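# Stack the small carton onto the large carton

## Task

Set the small carton on the top face of the large carton so that no part of it sticks out past that face's edges. It must stay there by itself, not because the robot is holding it. Finish by releasing it and moving the tool away.

## Robot and tools

Robot and tool: one arm carrying a suction tool with four cups on two air channels. The reference point, called the cup point, is the centre of the four cup rims when nothing is touching them, and the cups point along its +z axis. In the cup point's own axes the cups sit at x = -35 and +35 mm; channel a's pair is at y = -70 mm and channel b's pair at y = +70 mm. The tool reaches 148 mm to each side along y. Each cup is 36 mm wide.

Frames: the state line reports the cup point's position in metres and its orientation as a quaternion (w, x, y, z), plus linear (m/s) and angular (rad/s) velocities, all in the scene frame. That frame's origin is on the table surface below the arm base; +z is up, and +y is to the left when facing along +x. The reported position can be a little off, more so at long reach.

execute_actions: takes "actions", a list holding zero or one item, and an optional "pictures" boolean. An empty list only returns the current state. An action item has "rows" (1 to 15 rows) and "steps" (1 to 15, default 15, each 1/30 s); one row is used per step and the final row is repeated to fill the count. A wait item has only "steps" (up to 300), counted from the previous result, so your reply time counts toward it.

Each row has exactly 8 numbers, each in [-1, 1]: dx, dy, dz, rx, ry, rz, suction_a, suction_b. The first six are an offset, not a pose: they give the cup point's target relative to its pose in the most recent result that showed it (before the first such result, and for any second or later call in the same reply, relative to where it is when the action begins). They are expressed in the cup point's own axes, not the scene frame. A value of 1.0 means 0.6 m for dx, dy, dz and 180 degrees for the rotation; rx, ry, rz form one rotation vector. Every row refers to that same base pose, not to the row before. All-zero offsets pull the arm back to the base pose; they do not mean hold still.

The last two numbers set each channel's vacuum: 1 means full vacuum (about 75 kPa below ambient), smaller values ask for that fraction, and 0.01 or less switches the channel off. A setting stays until you change it.

Motion limits: each step, the commanded pose is clipped to within 100 mm and 16 degrees of the measured pose. The arm trails commands by about 0.17 s. Far targets may need several actions, so read the resulting pose and send the remainder. If position and orientation cannot both be reached, position is favoured.

move: "target" is one 8-number row, using the same offset rules as above. "speed" is the path's top speed in m/s, from 0.002 to 0.5 (default 0.25); turning is capped at twice that value in rad/s. The straight path lasts 0.5 to 10 s and does not avoid obstacles; the real motion can overshoot the speed, especially near full reach. "stop_force" (optional, 9 to 40 N, not accepted in the first 0.2 s) ends the path when the wrist sensor feels that much extra push against the direction of travel for two steps. The arm then steps back slightly and holds. Use it with slow speeds when approaching a surface. Omit it when moving away from a contact, and don't rely on it during moves that rotate. The result adds a "move:" line giving the ending (done, off_target, moving, held, fault, or contact) and any limits (paced means the target was clipped; held means some steps were blocked), along with the remaining distance to target.

wait: "seconds" from 0 to 10; the robot receives nothing new meanwhile.

zoom_image: "camera" (cam_head_left, cam_head_right, cam_high, cam_low, each 504x504, or cam_wrist, 616x616 fisheye) and "region" [x0, y0, x1, y1] in pixels from the top-left, at most 504 on each side.

finished_scene: pass the current scene's number to end and grade it; this cannot be reversed. Replying with no tool call also ends the run.

Reading results: suction_measured_a/b show the vacuum reached; near 0 means no seal. part_present flags switch on at 0.54 and off below 0.49. "Wrist force" and "Wrist torque" are in the cup point's axes; under pressure the force points back toward the arm. Offsets reach about 4 N, noise about 2.4 N, and each axis saturates around 50 N. Joint torques include drive output even with no contact. "pose unreachable" and HELD mark steps changed or blocked by the clearance check. "Hand target" is the pose the controller is driving toward. MOTOR HOT appears at 70 °C; at 85 °C the brakes lock for a while.

Gripping and releasing: place both cups of a channel flat on a smooth face, fully sealed, away from edges, seams and holes. A channel left on with an uncovered cup steals the pump's flow from the other channel. Vacuum shortens the cups by up to 12 mm and can lift an object on its own. To release, set the carton down on its support, switch both channels off, then lift at least 15 mm. If a cup seals to the table, switch its channel off.

Cautions: the arm is stiff, so overshooting a firm contact even slightly can trigger a 10 s stop. That stop is triggered by 150 N on the arm, tool or load, or by joint load limits (139 N m for the pan, lift and elbow joints; 26 N m for the wrists, including the held weight). Approach slowly. Keep objects on the table, avoid drops, slams and hard shoves, and expect occasional small disturbances to loose items. Joint ranges (rad): pan -3.142 to 3.142, lift -3.142 to 0, elbow 0 to 3.142, wrist 1 -4.712 to 1.571, wrist 2 -3.142 to 0, wrist 3 -6.283 to 6.283.

Each tool is called after "Emit:" as a command line: name --argument value for each argument, lists and objects as JSON in quotes; but a table of rows of numbers goes row by row, as --pt "numbers of a row", without its own name.

## Session

Emit:
execute_actions --actions '[]'

Scene clock: 0.00 s of 5300.00 s.
end_effector_position=(+0.4254, +0.0090, +0.4024) suction_measured_a=0.00 part_present_a=0 suction_measured_b=0.00 part_present_b=0 end_effector_quat_wxyz=(+0.002, -0.010, +1.000, -0.001) end_effector_velocity=(+0.000, -0.000, +0.000) end_effector_angular_velocity=(-0.000, -0.001, -0.000)
Joint positions: [-0.315 -1.768  1.733 -1.532 -1.573  1.256]
Joint velocities: [-0.001 -0.    -0.001  0.    -0.    -0.   ]
Joint torques (N m, as the arm reports them, + toward a larger angle): no reading
Motor temperatures (°C, as the motors report them): [30 30 30 33 35 38]
Wrist force (N, on the end effector, along its own x y z axes, offset not removed): no reading
Wrist torque (N m, same axes, about the end effector's origin, offset not removed): no reading
Hand target: +0.425, +0.009, +0.402; +0.002, -0.010, +1.000, -0.001

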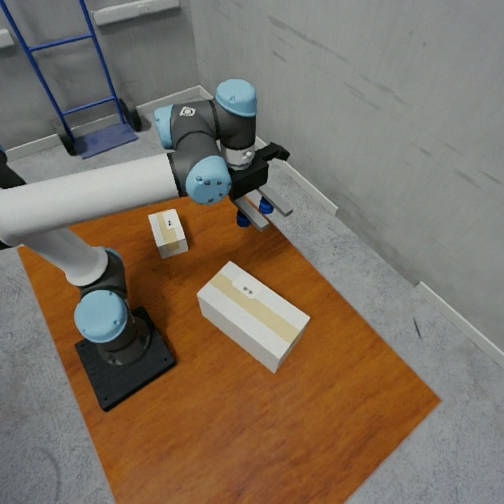

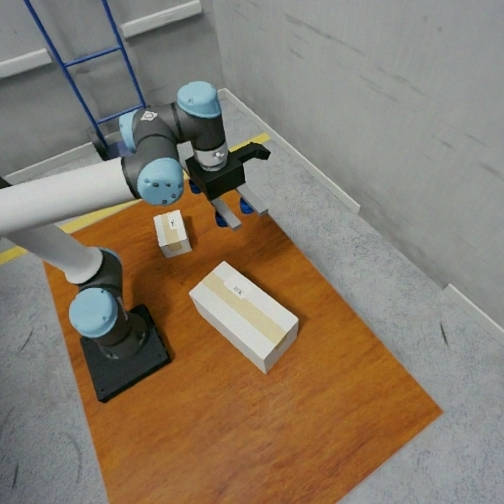

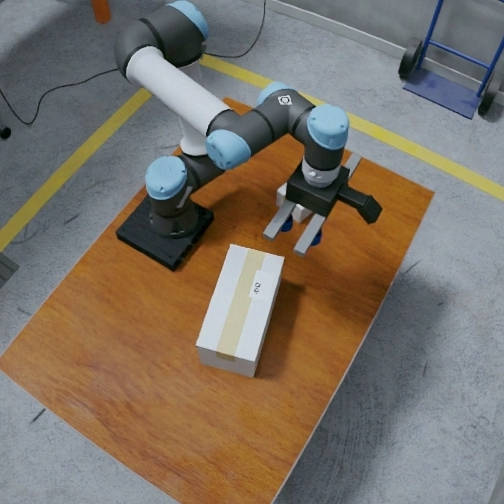

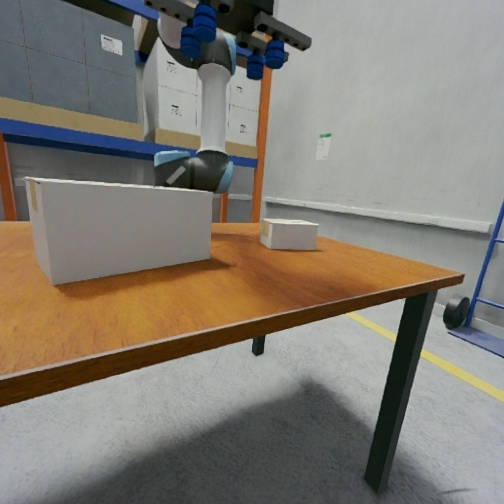

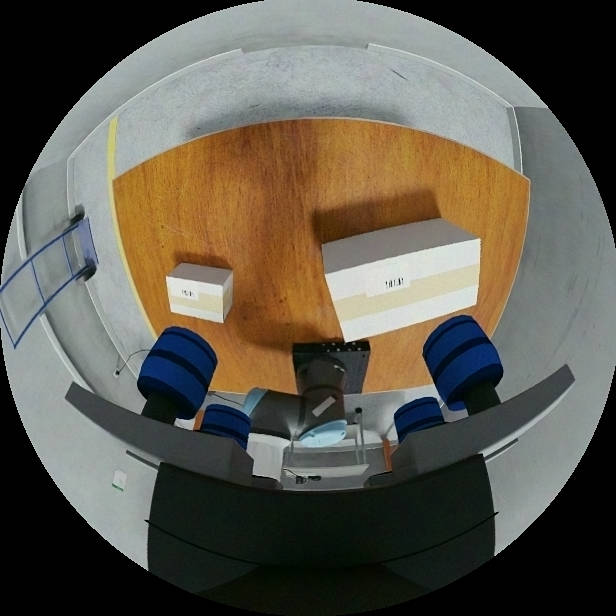

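Emit:
move --target '[0.148,0.418,0.3,0,0,-0.42,0,0]' --speed 0.4

Scene clock: 11.57 s of 5300.00 s.
end_effector_position=(+0.3329, +0.2571, +0.2216) suction_measured_a=0.00 part_present_a=0 suction_measured_b=0.00 part_present_b=0 end_effector_quat_wxyz=(+0.001, -0.620, +0.785, -0.003) end_effector_velocity=(-0.001, +0.003, -0.001) end_effector_angular_velocity=(+0.001, -0.001, +0.011)
Joint positions: [ 0.315 -1.692  2.144 -2.019 -1.572  0.568]
Joint velocities: [ 0.008  0.004  0.001 -0.006  0.001 -0.004]
Joint torques (N m, as the arm reports them, + toward a larger angle): [  7.99 -11.92 -15.96  -5.17  -1.55  -1.73]
Motor temperatures (°C, as the motors report them): [30 30 30 33 35 38]
Wrist force (N, on the end effector, along its own x y z axes, offset not removed): [1.8 1.1 2.2]
Wrist torque (N m, same axes, about the end effector's origin, offset not removed): [0.03 -0.25 -0.09]
Hand target: +0.333, +0.257, +0.221; +0.001, -0.621, +0.784, -0.003
Off the commanded pose: 0.001 m, 0 deg.
After step 90, 6.20 s passed at rest.
move: done

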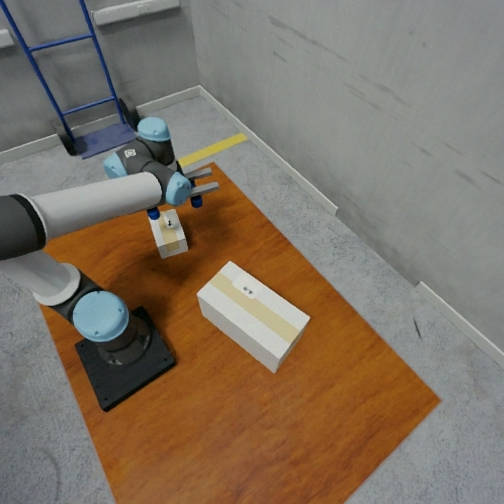

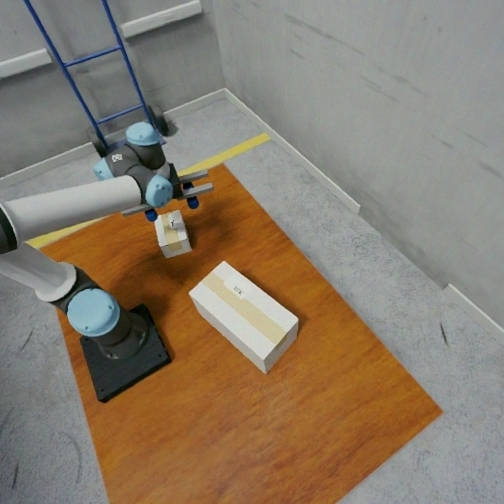

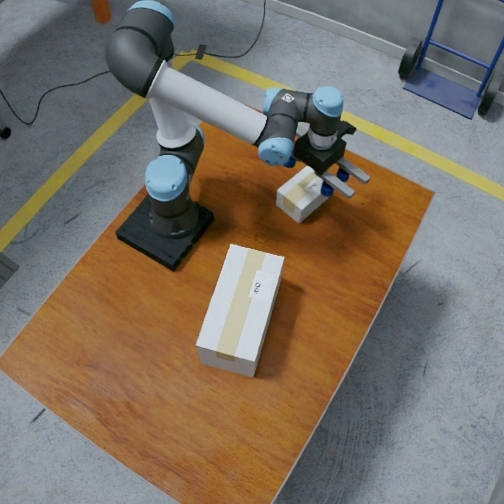

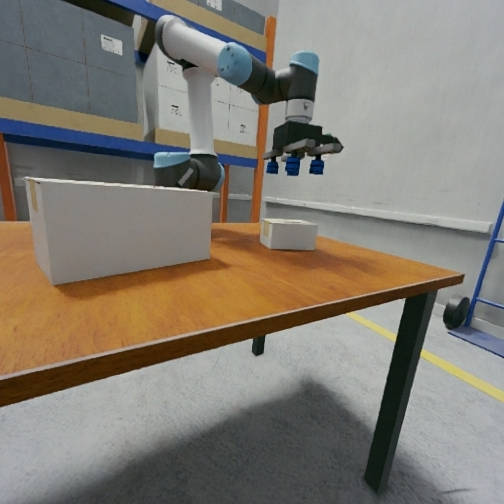

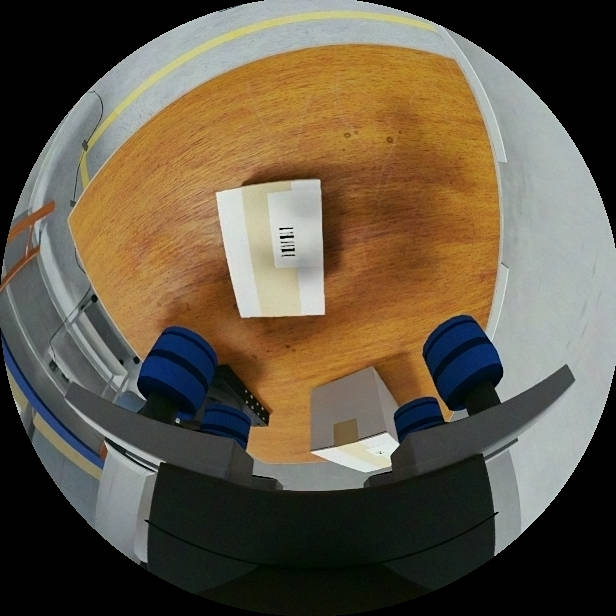

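Emit:
move --target '[-0.02,-0.04,0.19,0,0,0,0,0]'

Scene clock: 14.97 s of 5300.00 s.
end_effector_position=(+0.3595, +0.2629, +0.1081) suction_measured_a=0.00 part_present_a=0 suction_measured_b=0.00 part_present_b=0 end_effector_quat_wxyz=(+0.001, -0.620, +0.785, -0.003) end_effector_velocity=(+0.001, +0.000, -0.002) end_effector_angular_velocity=(+0.000, -0.001, -0.000)
Joint positions: [ 0.308 -1.437  2.248 -2.377 -1.572  0.561]
Joint velocities: [ 0.     0.007  0.    -0.008 -0.     0.001]
Joint torques (N m, as the arm reports them, + toward a larger angle): [  6.58 -20.09 -19.44  -4.93  -1.35   1.63]
Motor temperatures (°C, as the motors report them): [30 30 30 33 35 38]
Wrist force (N, on the end effector, along its own x y z axes, offset not removed): [-1.8 0.1 2.4]
Wrist torque (N m, same axes, about the end effector's origin, offset not removed): [-0.07 0.34 0.00]
Hand target: +0.360, +0.263, +0.108; +0.001, -0.620, +0.785, -0.003
Off the commanded pose: 0.000 m, 0 deg.
move: done

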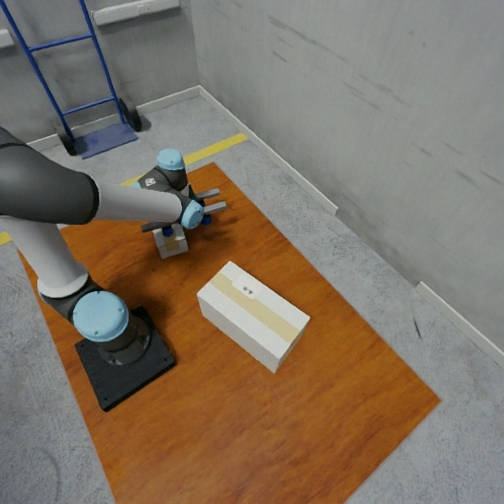

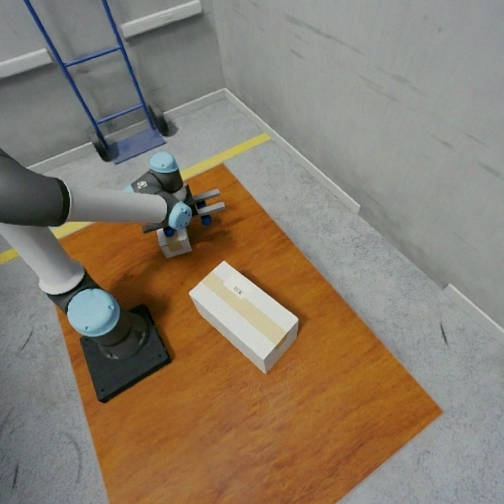

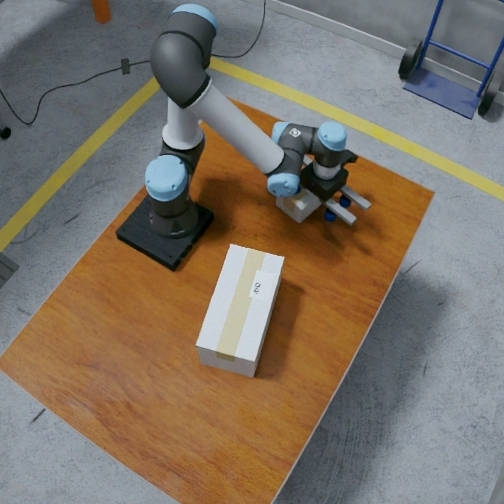

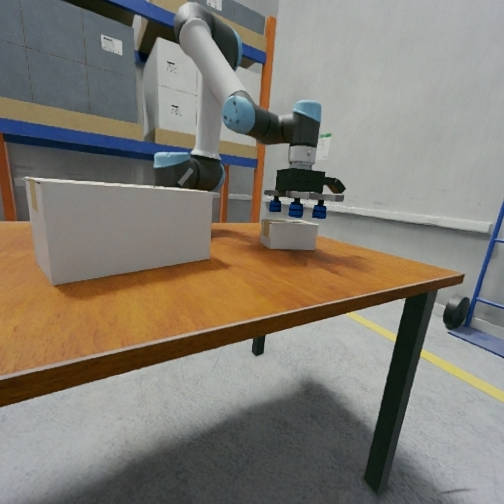

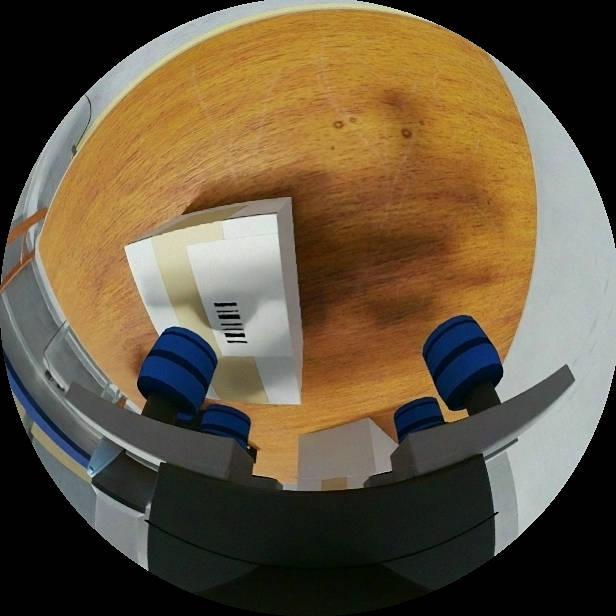

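Emit:
move --target '[0,-0.005,0.075,0,0,0,0,1]' --speed 0.02 --stop_force 12

Scene clock: 28.87 s of 5300.00 s.
end_effector_position=(+0.3628, +0.2623, +0.0670) suction_measured_a=0.00 part_present_a=0 suction_measured_b=0.88 part_present_b=1 end_effector_quat_wxyz=(+0.002, -0.620, +0.785, -0.003) end_effector_velocity=(+0.000, -0.000, -0.001) end_effector_angular_velocity=(-0.001, +0.002, -0.002)
Joint positions: [ 0.304 -1.336  2.281 -2.513 -1.572  0.557]
Joint velocities: [-0.001  0.002 -0.     0.    -0.     0.001]
Joint torques (N m, as the arm reports them, + toward a larger angle): [ -1.75 -31.27 -16.83  -3.8    0.13  -0.04]
Motor temperatures (°C, as the motors report them): [30 30 30 33 35 38]
Wrist force (N, on the end effector, along its own x y z axes, offset not removed): [13.3 6.4 -29.6]
Wrist torque (N m, same axes, about the end effector's origin, offset not removed): [-2.36 0.09 -0.72]
Hand target: +0.363, +0.262, +0.067; +0.002, -0.620, +0.785, -0.003
Off the commanded pose: 0.004 m, 0 deg.
FORCE FAULT: contact force on the arm reached its limit, and the arm stopped for 10 seconds. The contact can be on any part of the arm, not only on its tool. The arm's remaining commands of this call were not run. The arm holds still and accepts commands again. Move the arm away from the contact; if what it grips holds it there, let go first. Pushing or pulling that hard again can fault the arm again.
move: fault (stop_force had ended the path)

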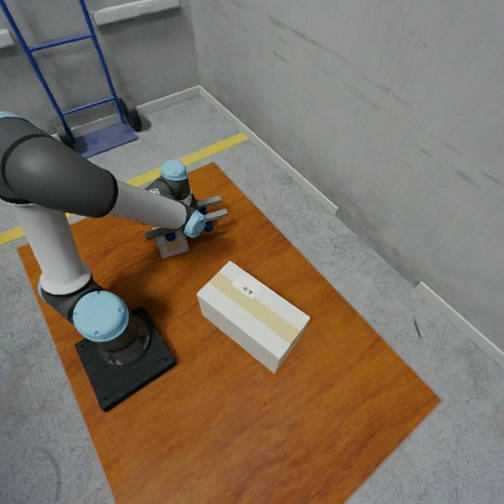

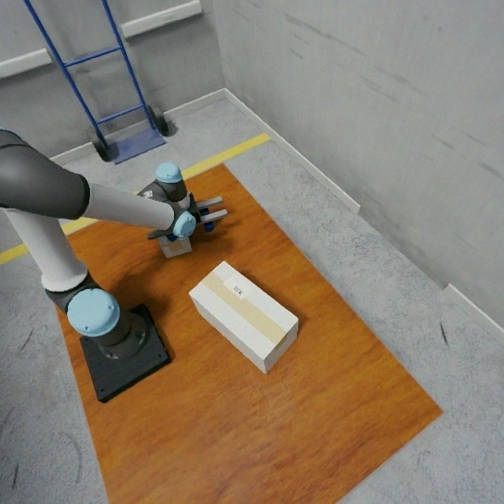

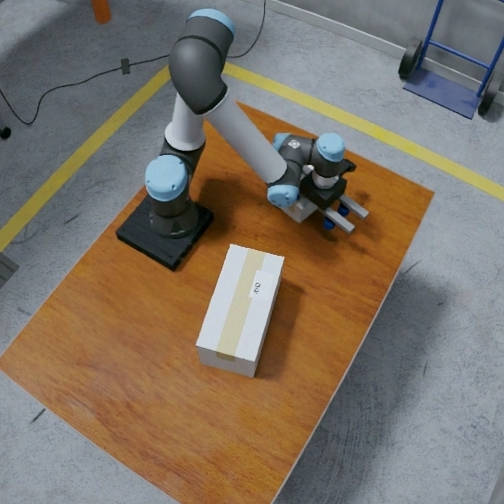

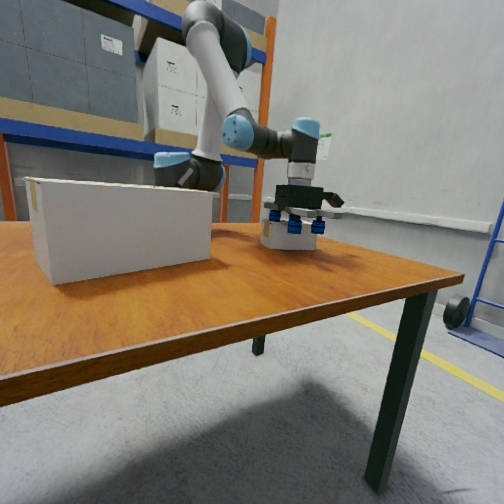

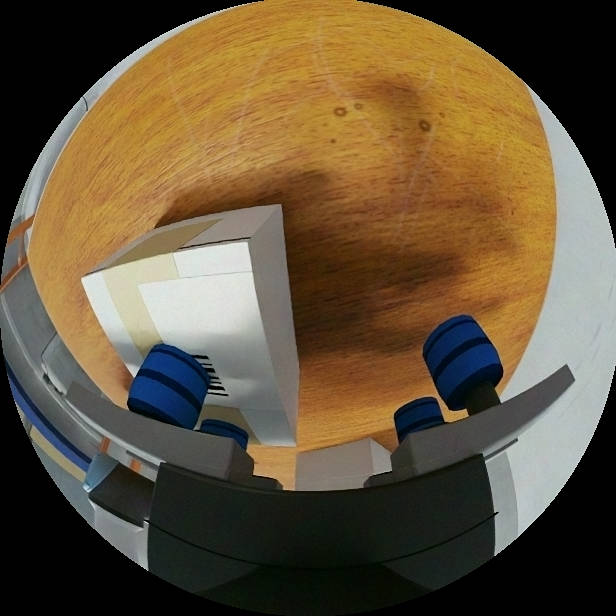

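Emit:
move --target '[0,0,-0.35,0,0,0,0,1]'

Emit:
move --target '[0.645,-0.228,0,0,0,-0.16,0,1]' --speed 0.3

Scene clock: 32.67 s of 5300.00 s.
end_effector_position=(+0.3612, +0.2626, +0.2765) suction_measured_a=0.00 part_present_a=0 suction_measured_b=0.88 part_present_b=1 end_effector_quat_wxyz=(+0.002, -0.620, +0.785, -0.004) end_effector_velocity=(+0.000, +0.000, +0.003) end_effector_angular_velocity=(+0.000, +0.002, -0.000)
Joint positions: [ 0.304 -1.678  1.982 -1.873 -1.572  0.557]
Joint velocities: [-0.001 -0.001 -0.007  0.01   0.001 -0.   ]
Joint torques (N m, as the arm reports them, + toward a larger angle): [-10.27 -35.81 -38.73  -2.    -1.31  -2.05]
Motor temperatures (°C, as the motors report them): [30 30 30 33 35 38]
Wrist force (N, on the end effector, along its own x y z axes, offset not removed): [0.6 0.4 8.6]
Wrist torque (N m, same axes, about the end effector's origin, offset not removed): [0.40 0.16 -0.05]
Hand target: +0.361, +0.263, +0.277; +0.002, -0.620, +0.785, -0.003
Off the commanded pose: 0.001 m, 0 deg.
move: done

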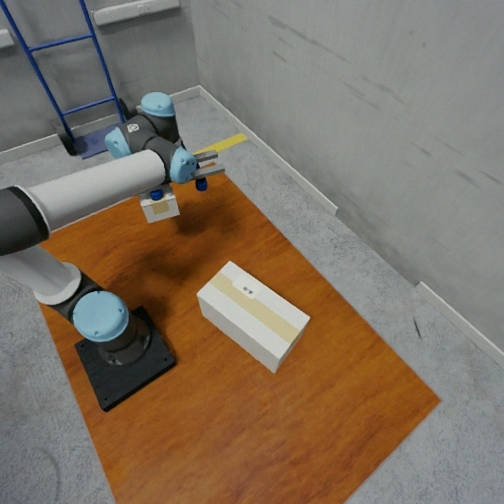

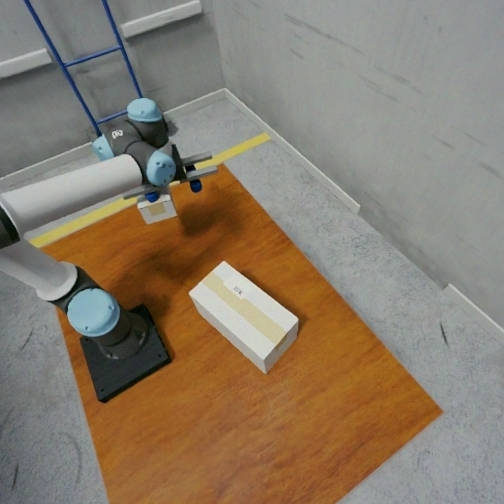

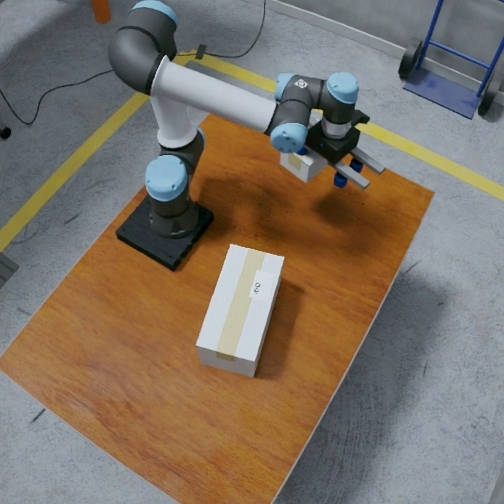

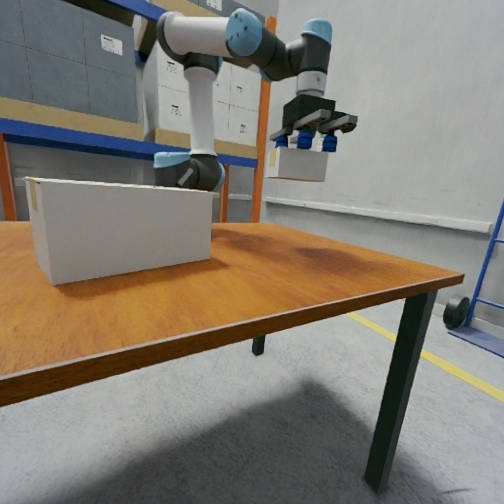

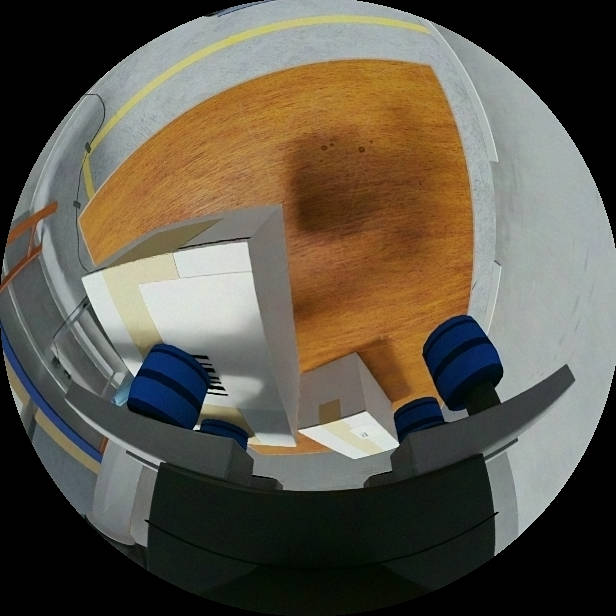

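Scene clock: 34.80 s of 5300.00 s.
end_effector_position=(+0.4051, -0.1446, +0.2773) suction_measured_a=0.00 part_present_a=0 suction_measured_b=0.88 part_present_b=1 end_effector_quat_wxyz=(-0.002, +0.796, -0.606, +0.002) end_effector_velocity=(+0.001, -0.002, +0.000) end_effector_angular_velocity=(+0.001, -0.001, +0.006)
Joint positions: [-0.675 -1.719  2.017 -1.866 -1.571 -0.924]
Joint velocities: [-0.003  0.004 -0.004 -0.     0.001 -0.009]
Joint torques (N m, as the arm reports them, + toward a larger angle): [ -8.07 -10.88 -36.69  -2.64   1.73  -1.92]
Motor temperatures (°C, as the motors report them): [30 30 30 33 35 38]
Wrist force (N, on the end effector, along its own x y z axes, offset not removed): [0.4 0.3 7.2]
Wrist torque (N m, same axes, about the end effector's origin, offset not removed): [0.42 0.17 -0.04]
Hand target: +0.405, -0.145, +0.277; -0.002, +0.796, -0.606, +0.002
Off the commanded pose: 0.001 m, 0 deg.
move: done

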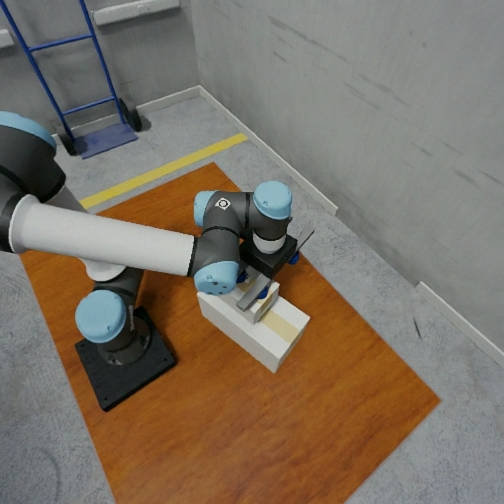

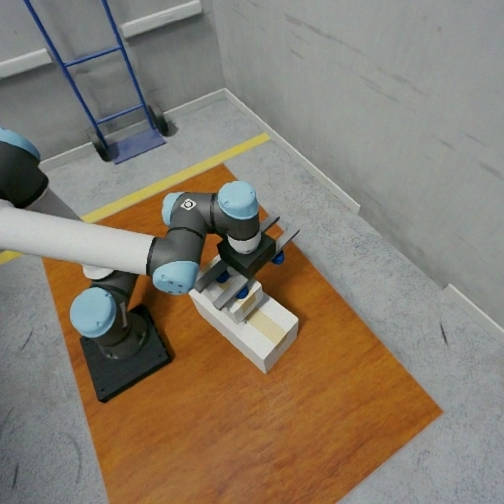

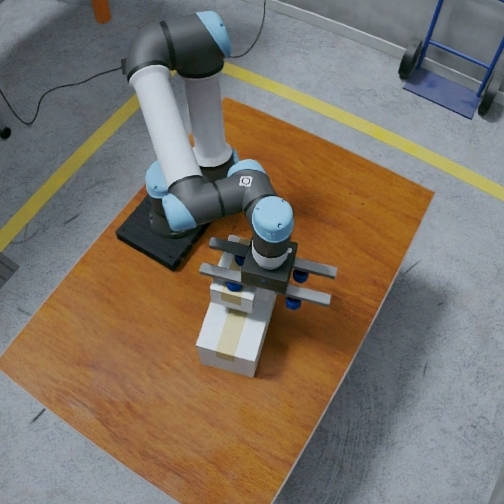

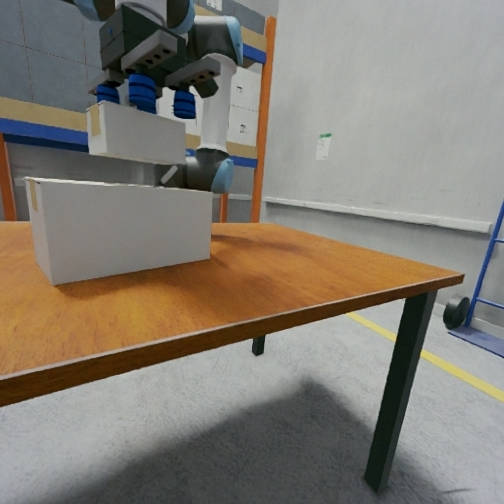

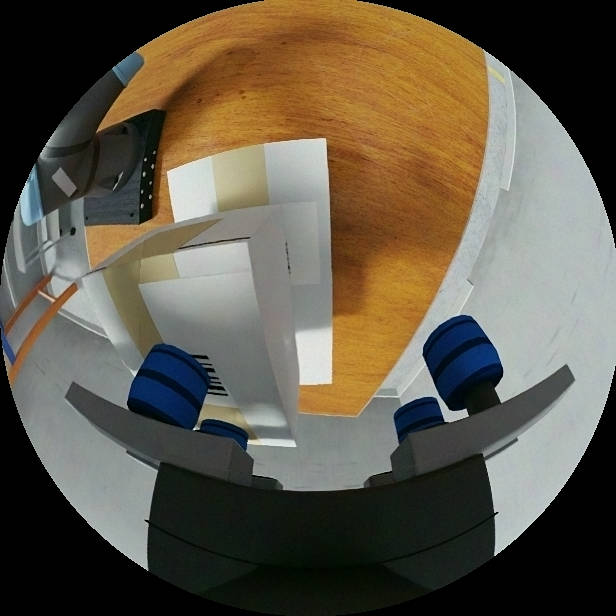

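Emit:
move --target '[0.03,-0.015,0.05,0,0,0,0,1]' --speed 0.1

Emit:
zoom_image --camera "cam_low" --region '[20,100,220,220]'

Scene clock: 37.27 s of 5300.00 s.
end_effector_position=(+0.4187, -0.1594, +0.2477) suction_measured_a=0.00 part_present_a=0 suction_measured_b=0.88 part_present_b=1 end_effector_quat_wxyz=(-0.002, +0.796, -0.606, +0.002) end_effector_velocity=(+0.001, -0.001, -0.002) end_effector_angular_velocity=(-0.000, -0.000, +0.000)
Joint positions: [-0.683 -1.647  2.035 -1.956 -1.571 -0.933]
Joint velocities: [ 0.     0.005  0.    -0.006  0.    -0.   ]
Joint torques (N m, as the arm reports them, + toward a larger angle): [ -8.17 -15.41 -19.3   -5.68  -1.62  -1.92]
Motor temperatures (°C, as the motors report them): [30 30 30 33 35 38]
Wrist force (N, on the end effector, along its own x y z axes, offset not removed): [0.5 -1.1 8.8]
Wrist torque (N m, same axes, about the end effector's origin, offset not removed): [0.29 0.24 -0.17]
Hand target: +0.419, -0.160, +0.247; -0.002, +0.796, -0.606, +0.002
Off the commanded pose: 0.000 m, 0 deg.
move: done

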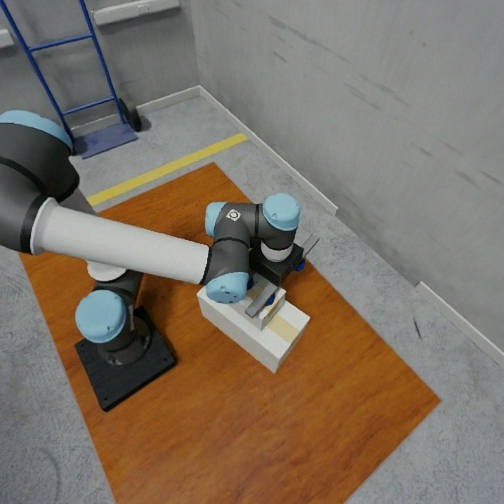

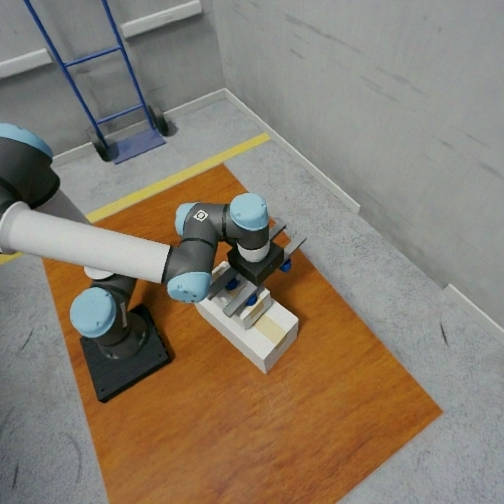

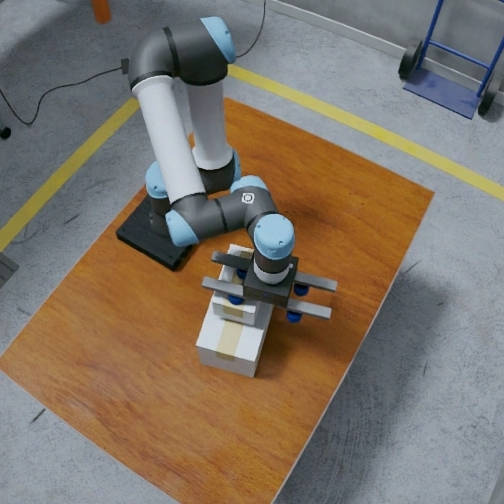

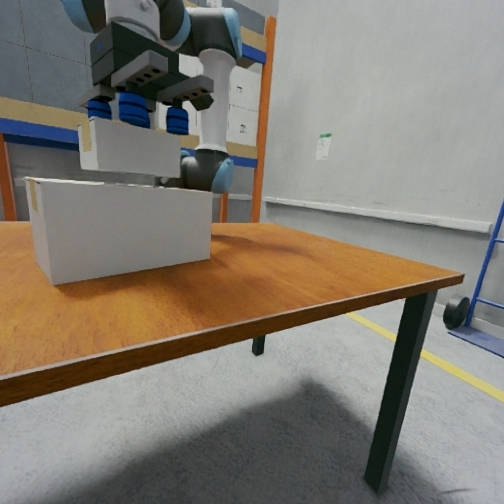

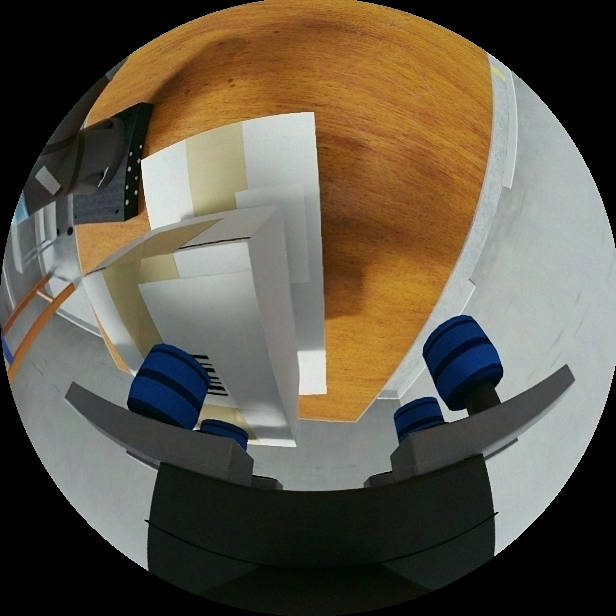

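Region (20, 100, 220, 220) of cam_low's 504x504 image, scaled by 2.520, with more detail than that image has; it fills the top 302 rows of this view, and the rest is white.

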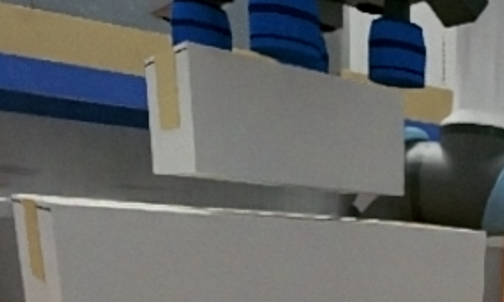

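About 19 mm gap.

Emit:
move --target '[0,0,0.021,0,0,0,0,1]' --speed 0.04

Emit:
move --target '[0,0,0.03,0,0,0,0,1]' --speed 0.003 --stop_force 9

Emit:
execute_actions --actions '[{"rows":[[0,0,0,0,0,0,0,0]]}]' --pictures false

Scene clock: 40.60 s of 5300.00 s.
end_effector_position=(+0.4188, -0.1594, +0.2355) suction_measured_a=0.00 part_present_a=0 suction_measured_b=0.88 part_present_b=1 end_effector_quat_wxyz=(-0.002, +0.796, -0.606, +0.002) end_effector_velocity=(+0.000, +0.002, -0.003) end_effector_angular_velocity=(+0.001, -0.000, +0.004)
Joint positions: [-0.683 -1.635  2.058 -1.991 -1.571 -0.933]
Joint velocities: [ 0.003  0.003  0.006 -0.009  0.001 -0.001]
Joint torques (N m, as the arm reports them, + toward a larger angle): [ -0.58 -17.13 -18.48  -5.57  -1.75   0.77]
Motor temperatures (°C, as the motors report them): [30 30 30 33 35 38]
Wrist force (N, on the end effector, along its own x y z axes, offset not removed): [1.4 -0.7 8.3]
Wrist torque (N m, same axes, about the end effector's origin, offset not removed): [0.32 0.05 -0.04]
Hand target: +0.419, -0.159, +0.235; -0.002, +0.796, -0.606, +0.002
Off the commanded pose: 0.000 m, 0 deg.
move: done

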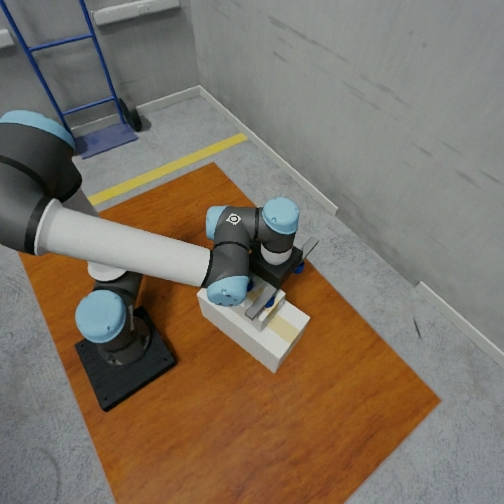

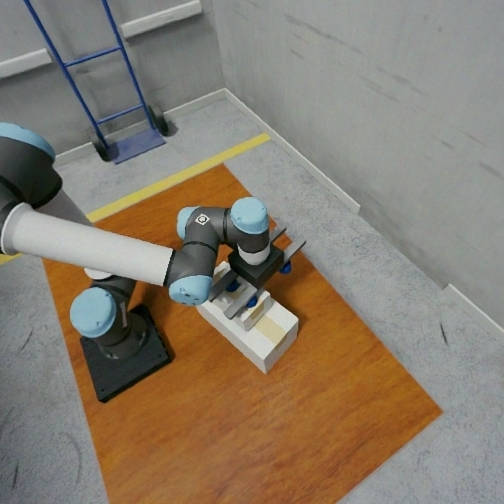

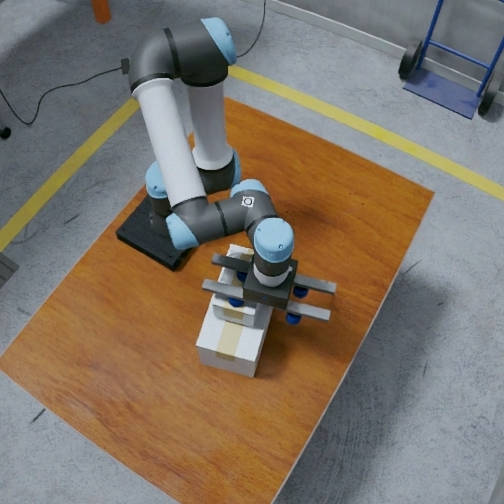

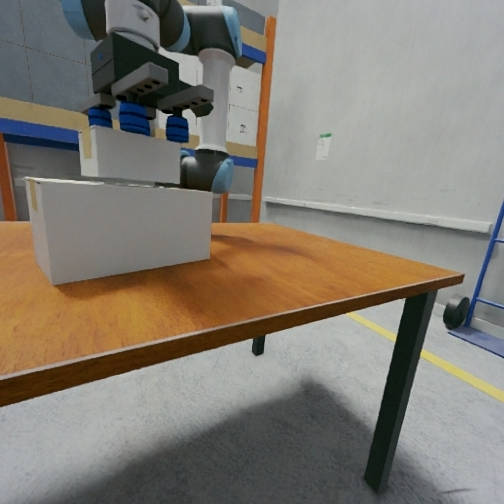

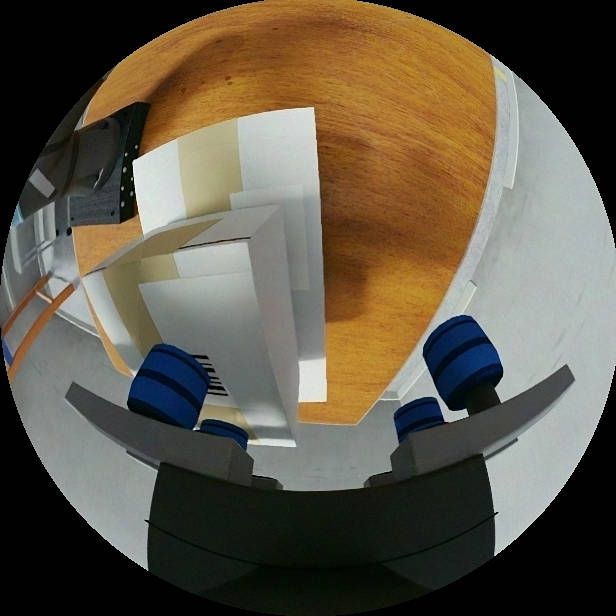

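Scene clock: 45.00 s of 5300.00 s.
end_effector_position=(+0.4189, -0.1594, +0.2234) suction_measured_a=0.00 part_present_a=0 suction_measured_b=0.88 part_present_b=1 end_effector_quat_wxyz=(-0.002, +0.796, -0.606, +0.002) end_effector_velocity=(-0.001, -0.000, +0.000) end_effector_angular_velocity=(+0.002, +0.002, -0.003)
Joint positions: [-0.683 -1.621  2.079 -2.026 -1.571 -0.933]
Joint velocities: [-0.002 -0.001 -0.001  0.004  0.     0.001]
Joint torques (N m, as the arm reports them, + toward a larger angle): [  5.13 -27.06 -27.92  -1.18  -1.63   1.6 ]
Motor temperatures (°C, as the motors report them): [30 30 30 33 35 38]
Wrist force (N, on the end effector, along its own x y z axes, offset not removed): [3.2 -2.5 -8.4]
Wrist torque (N m, same axes, about the end effector's origin, offset not removed): [-0.88 -0.81 -0.03]
Hand target: +0.419, -0.159, +0.224; -0.002, +0.796, -0.606, +0.002
Off the commanded pose: 0.006 m, 0 deg.
move: contact

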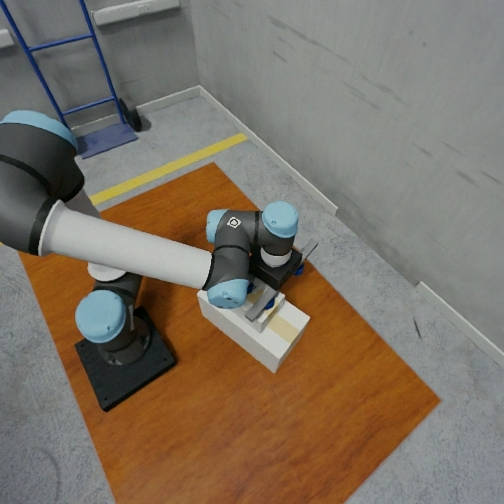

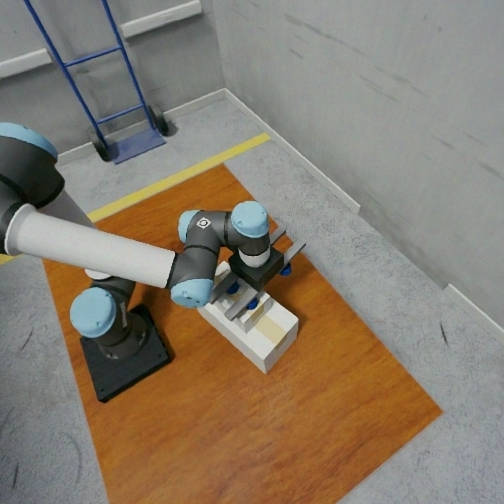

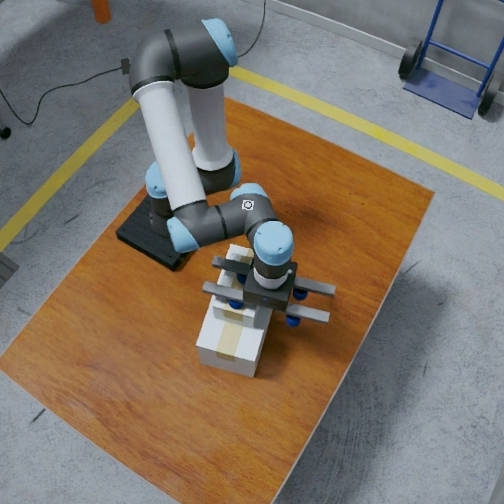

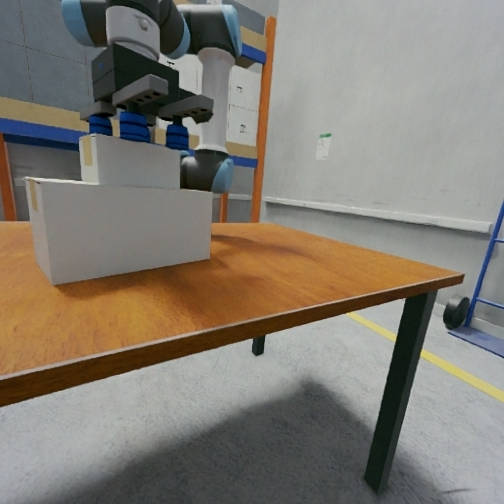

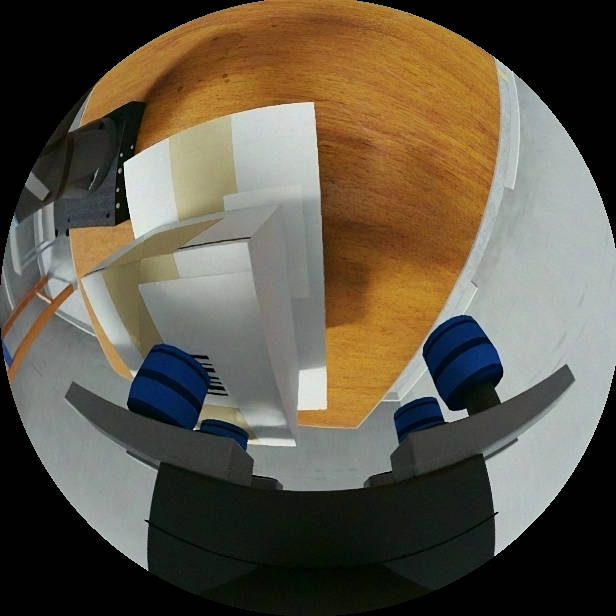

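Scene clock: 45.50 s of 5300.00 s.
end_effector_position=(+0.4189, -0.1594, +0.2235) suction_measured_a=0.00 part_present_a=0 suction_measured_b=0.00 part_present_b=0 end_effector_quat_wxyz=(-0.002, +0.796, -0.606, +0.002) end_effector_velocity=(+0.001, +0.001, -0.000) end_effector_angular_velocity=(+0.001, -0.001, +0.001)
Joint positions: [-0.683 -1.621  2.079 -2.026 -1.571 -0.932]
Joint velocities: [ 0.001  0.001 -0.    -0.     0.001 -0.   ]
Joint torques (N m, as the arm reports them, + toward a larger angle): [ 4.88 -9.66 -0.47 -3.69  3.52  0.94]
Motor temperatures (°C, as the motors report them): [30 30 30 33 35 38]
Wrist force (N, on the end effector, along its own x y z axes, offset not removed): [-1.7 -0.6 -38.3]
Wrist torque (N m, same axes, about the end effector's origin, offset not removed): [-2.93 -0.07 0.09]
Hand target: +0.419, -0.159, +0.223; -0.002, +0.796, -0.606, +0.002
Off the commanded pose: 0.000 m, 0 deg.
Steps of this call (steps 1 to 15: all 15 steps of this action). Readings (end_effector_position | what the end effector reports):
1: (+0.4189, -0.1594, +0.2234) | suction_measured_a=0.00 part_present_a=0 suction_measured_b=0.73 part_present_b=1
2: (+0.4189, -0.1594, +0.2234) | suction_measured_a=0.00 part_present_a=0 suction_measured_b=0.21 part_present_b=0
4: (+0.4189, -0.1594, +0.2235) | suction_measured_a=0.00 part_present_a=0 suction_measured_b=0.00 part_present_b=0
8: (+0.4189, -0.1594, +0.2235) | suction_measured_a=0.00 part_present_a=0 suction_measured_b=0.00 part_present_b=0
15: the state above

Emit:
move --target '[0,0,-0.25,0,0,0,0,0]'

Scene clock: 47.63 s of 5300.00 s.
end_effector_position=(+0.4177, -0.1594, +0.3731) suction_measured_a=0.00 part_present_a=0 suction_measured_b=0.00 part_present_b=0 end_effector_quat_wxyz=(-0.002, +0.796, -0.606, +0.003) end_effector_velocity=(-0.000, +0.000, +0.002) end_effector_angular_velocity=(+0.002, +0.003, +0.001)
Joint positions: [-0.684 -1.715  1.766 -1.619 -1.571 -0.933]
Joint velocities: [ 0.     0.001 -0.008  0.01  -0.001 -0.   ]
Joint torques (N m, as the arm reports them, + toward a larger angle): [ -9.19 -11.64 -33.68  -2.38  -1.54  -1.71]
Motor temperatures (°C, as the motors report them): [30 30 30 33 35 38]
Wrist force (N, on the end effector, along its own x y z axes, offset not removed): [1.9 1.1 2.1]
Wrist torque (N m, same axes, about the end effector's origin, offset not removed): [0.04 -0.13 -0.05]
Hand target: +0.418, -0.159, +0.373; -0.002, +0.796, -0.606, +0.002
Off the commanded pose: 0.001 m, 0 deg.
move: done

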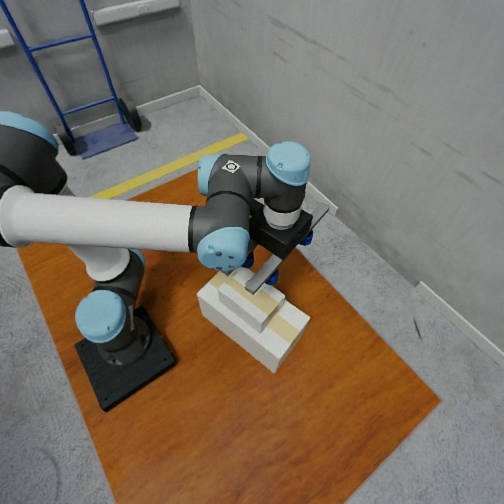

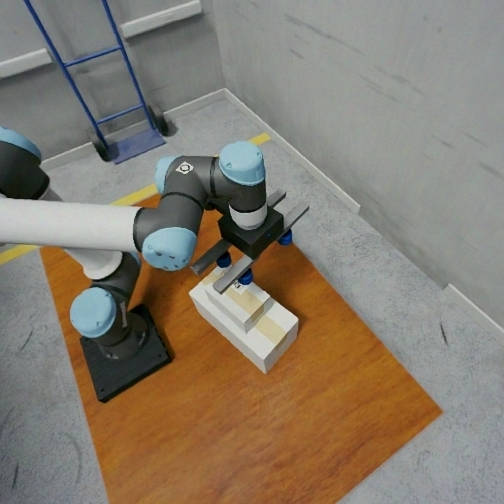

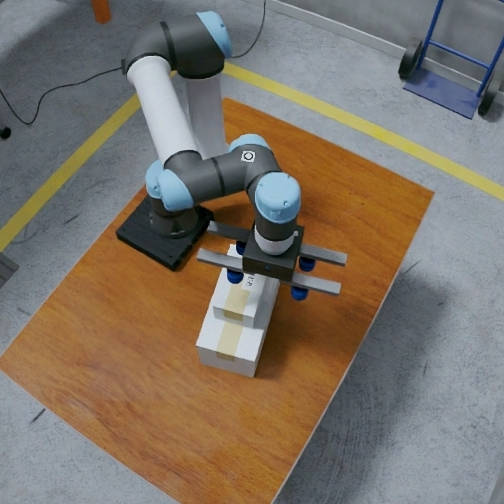

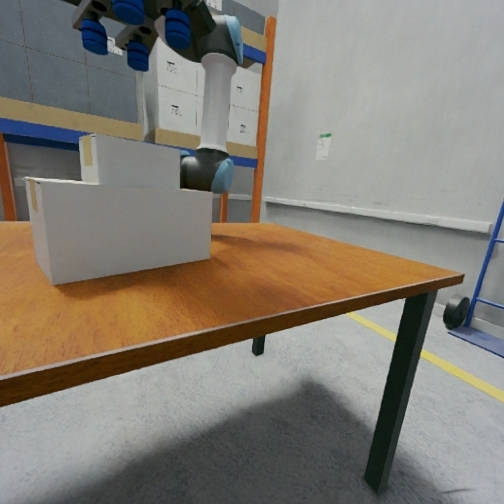

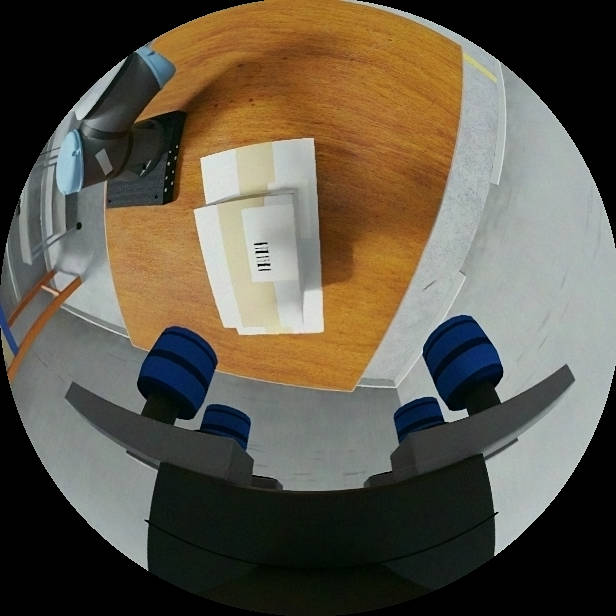

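Emit:
finished_scene --scene 1

The scene is finished: the task was done.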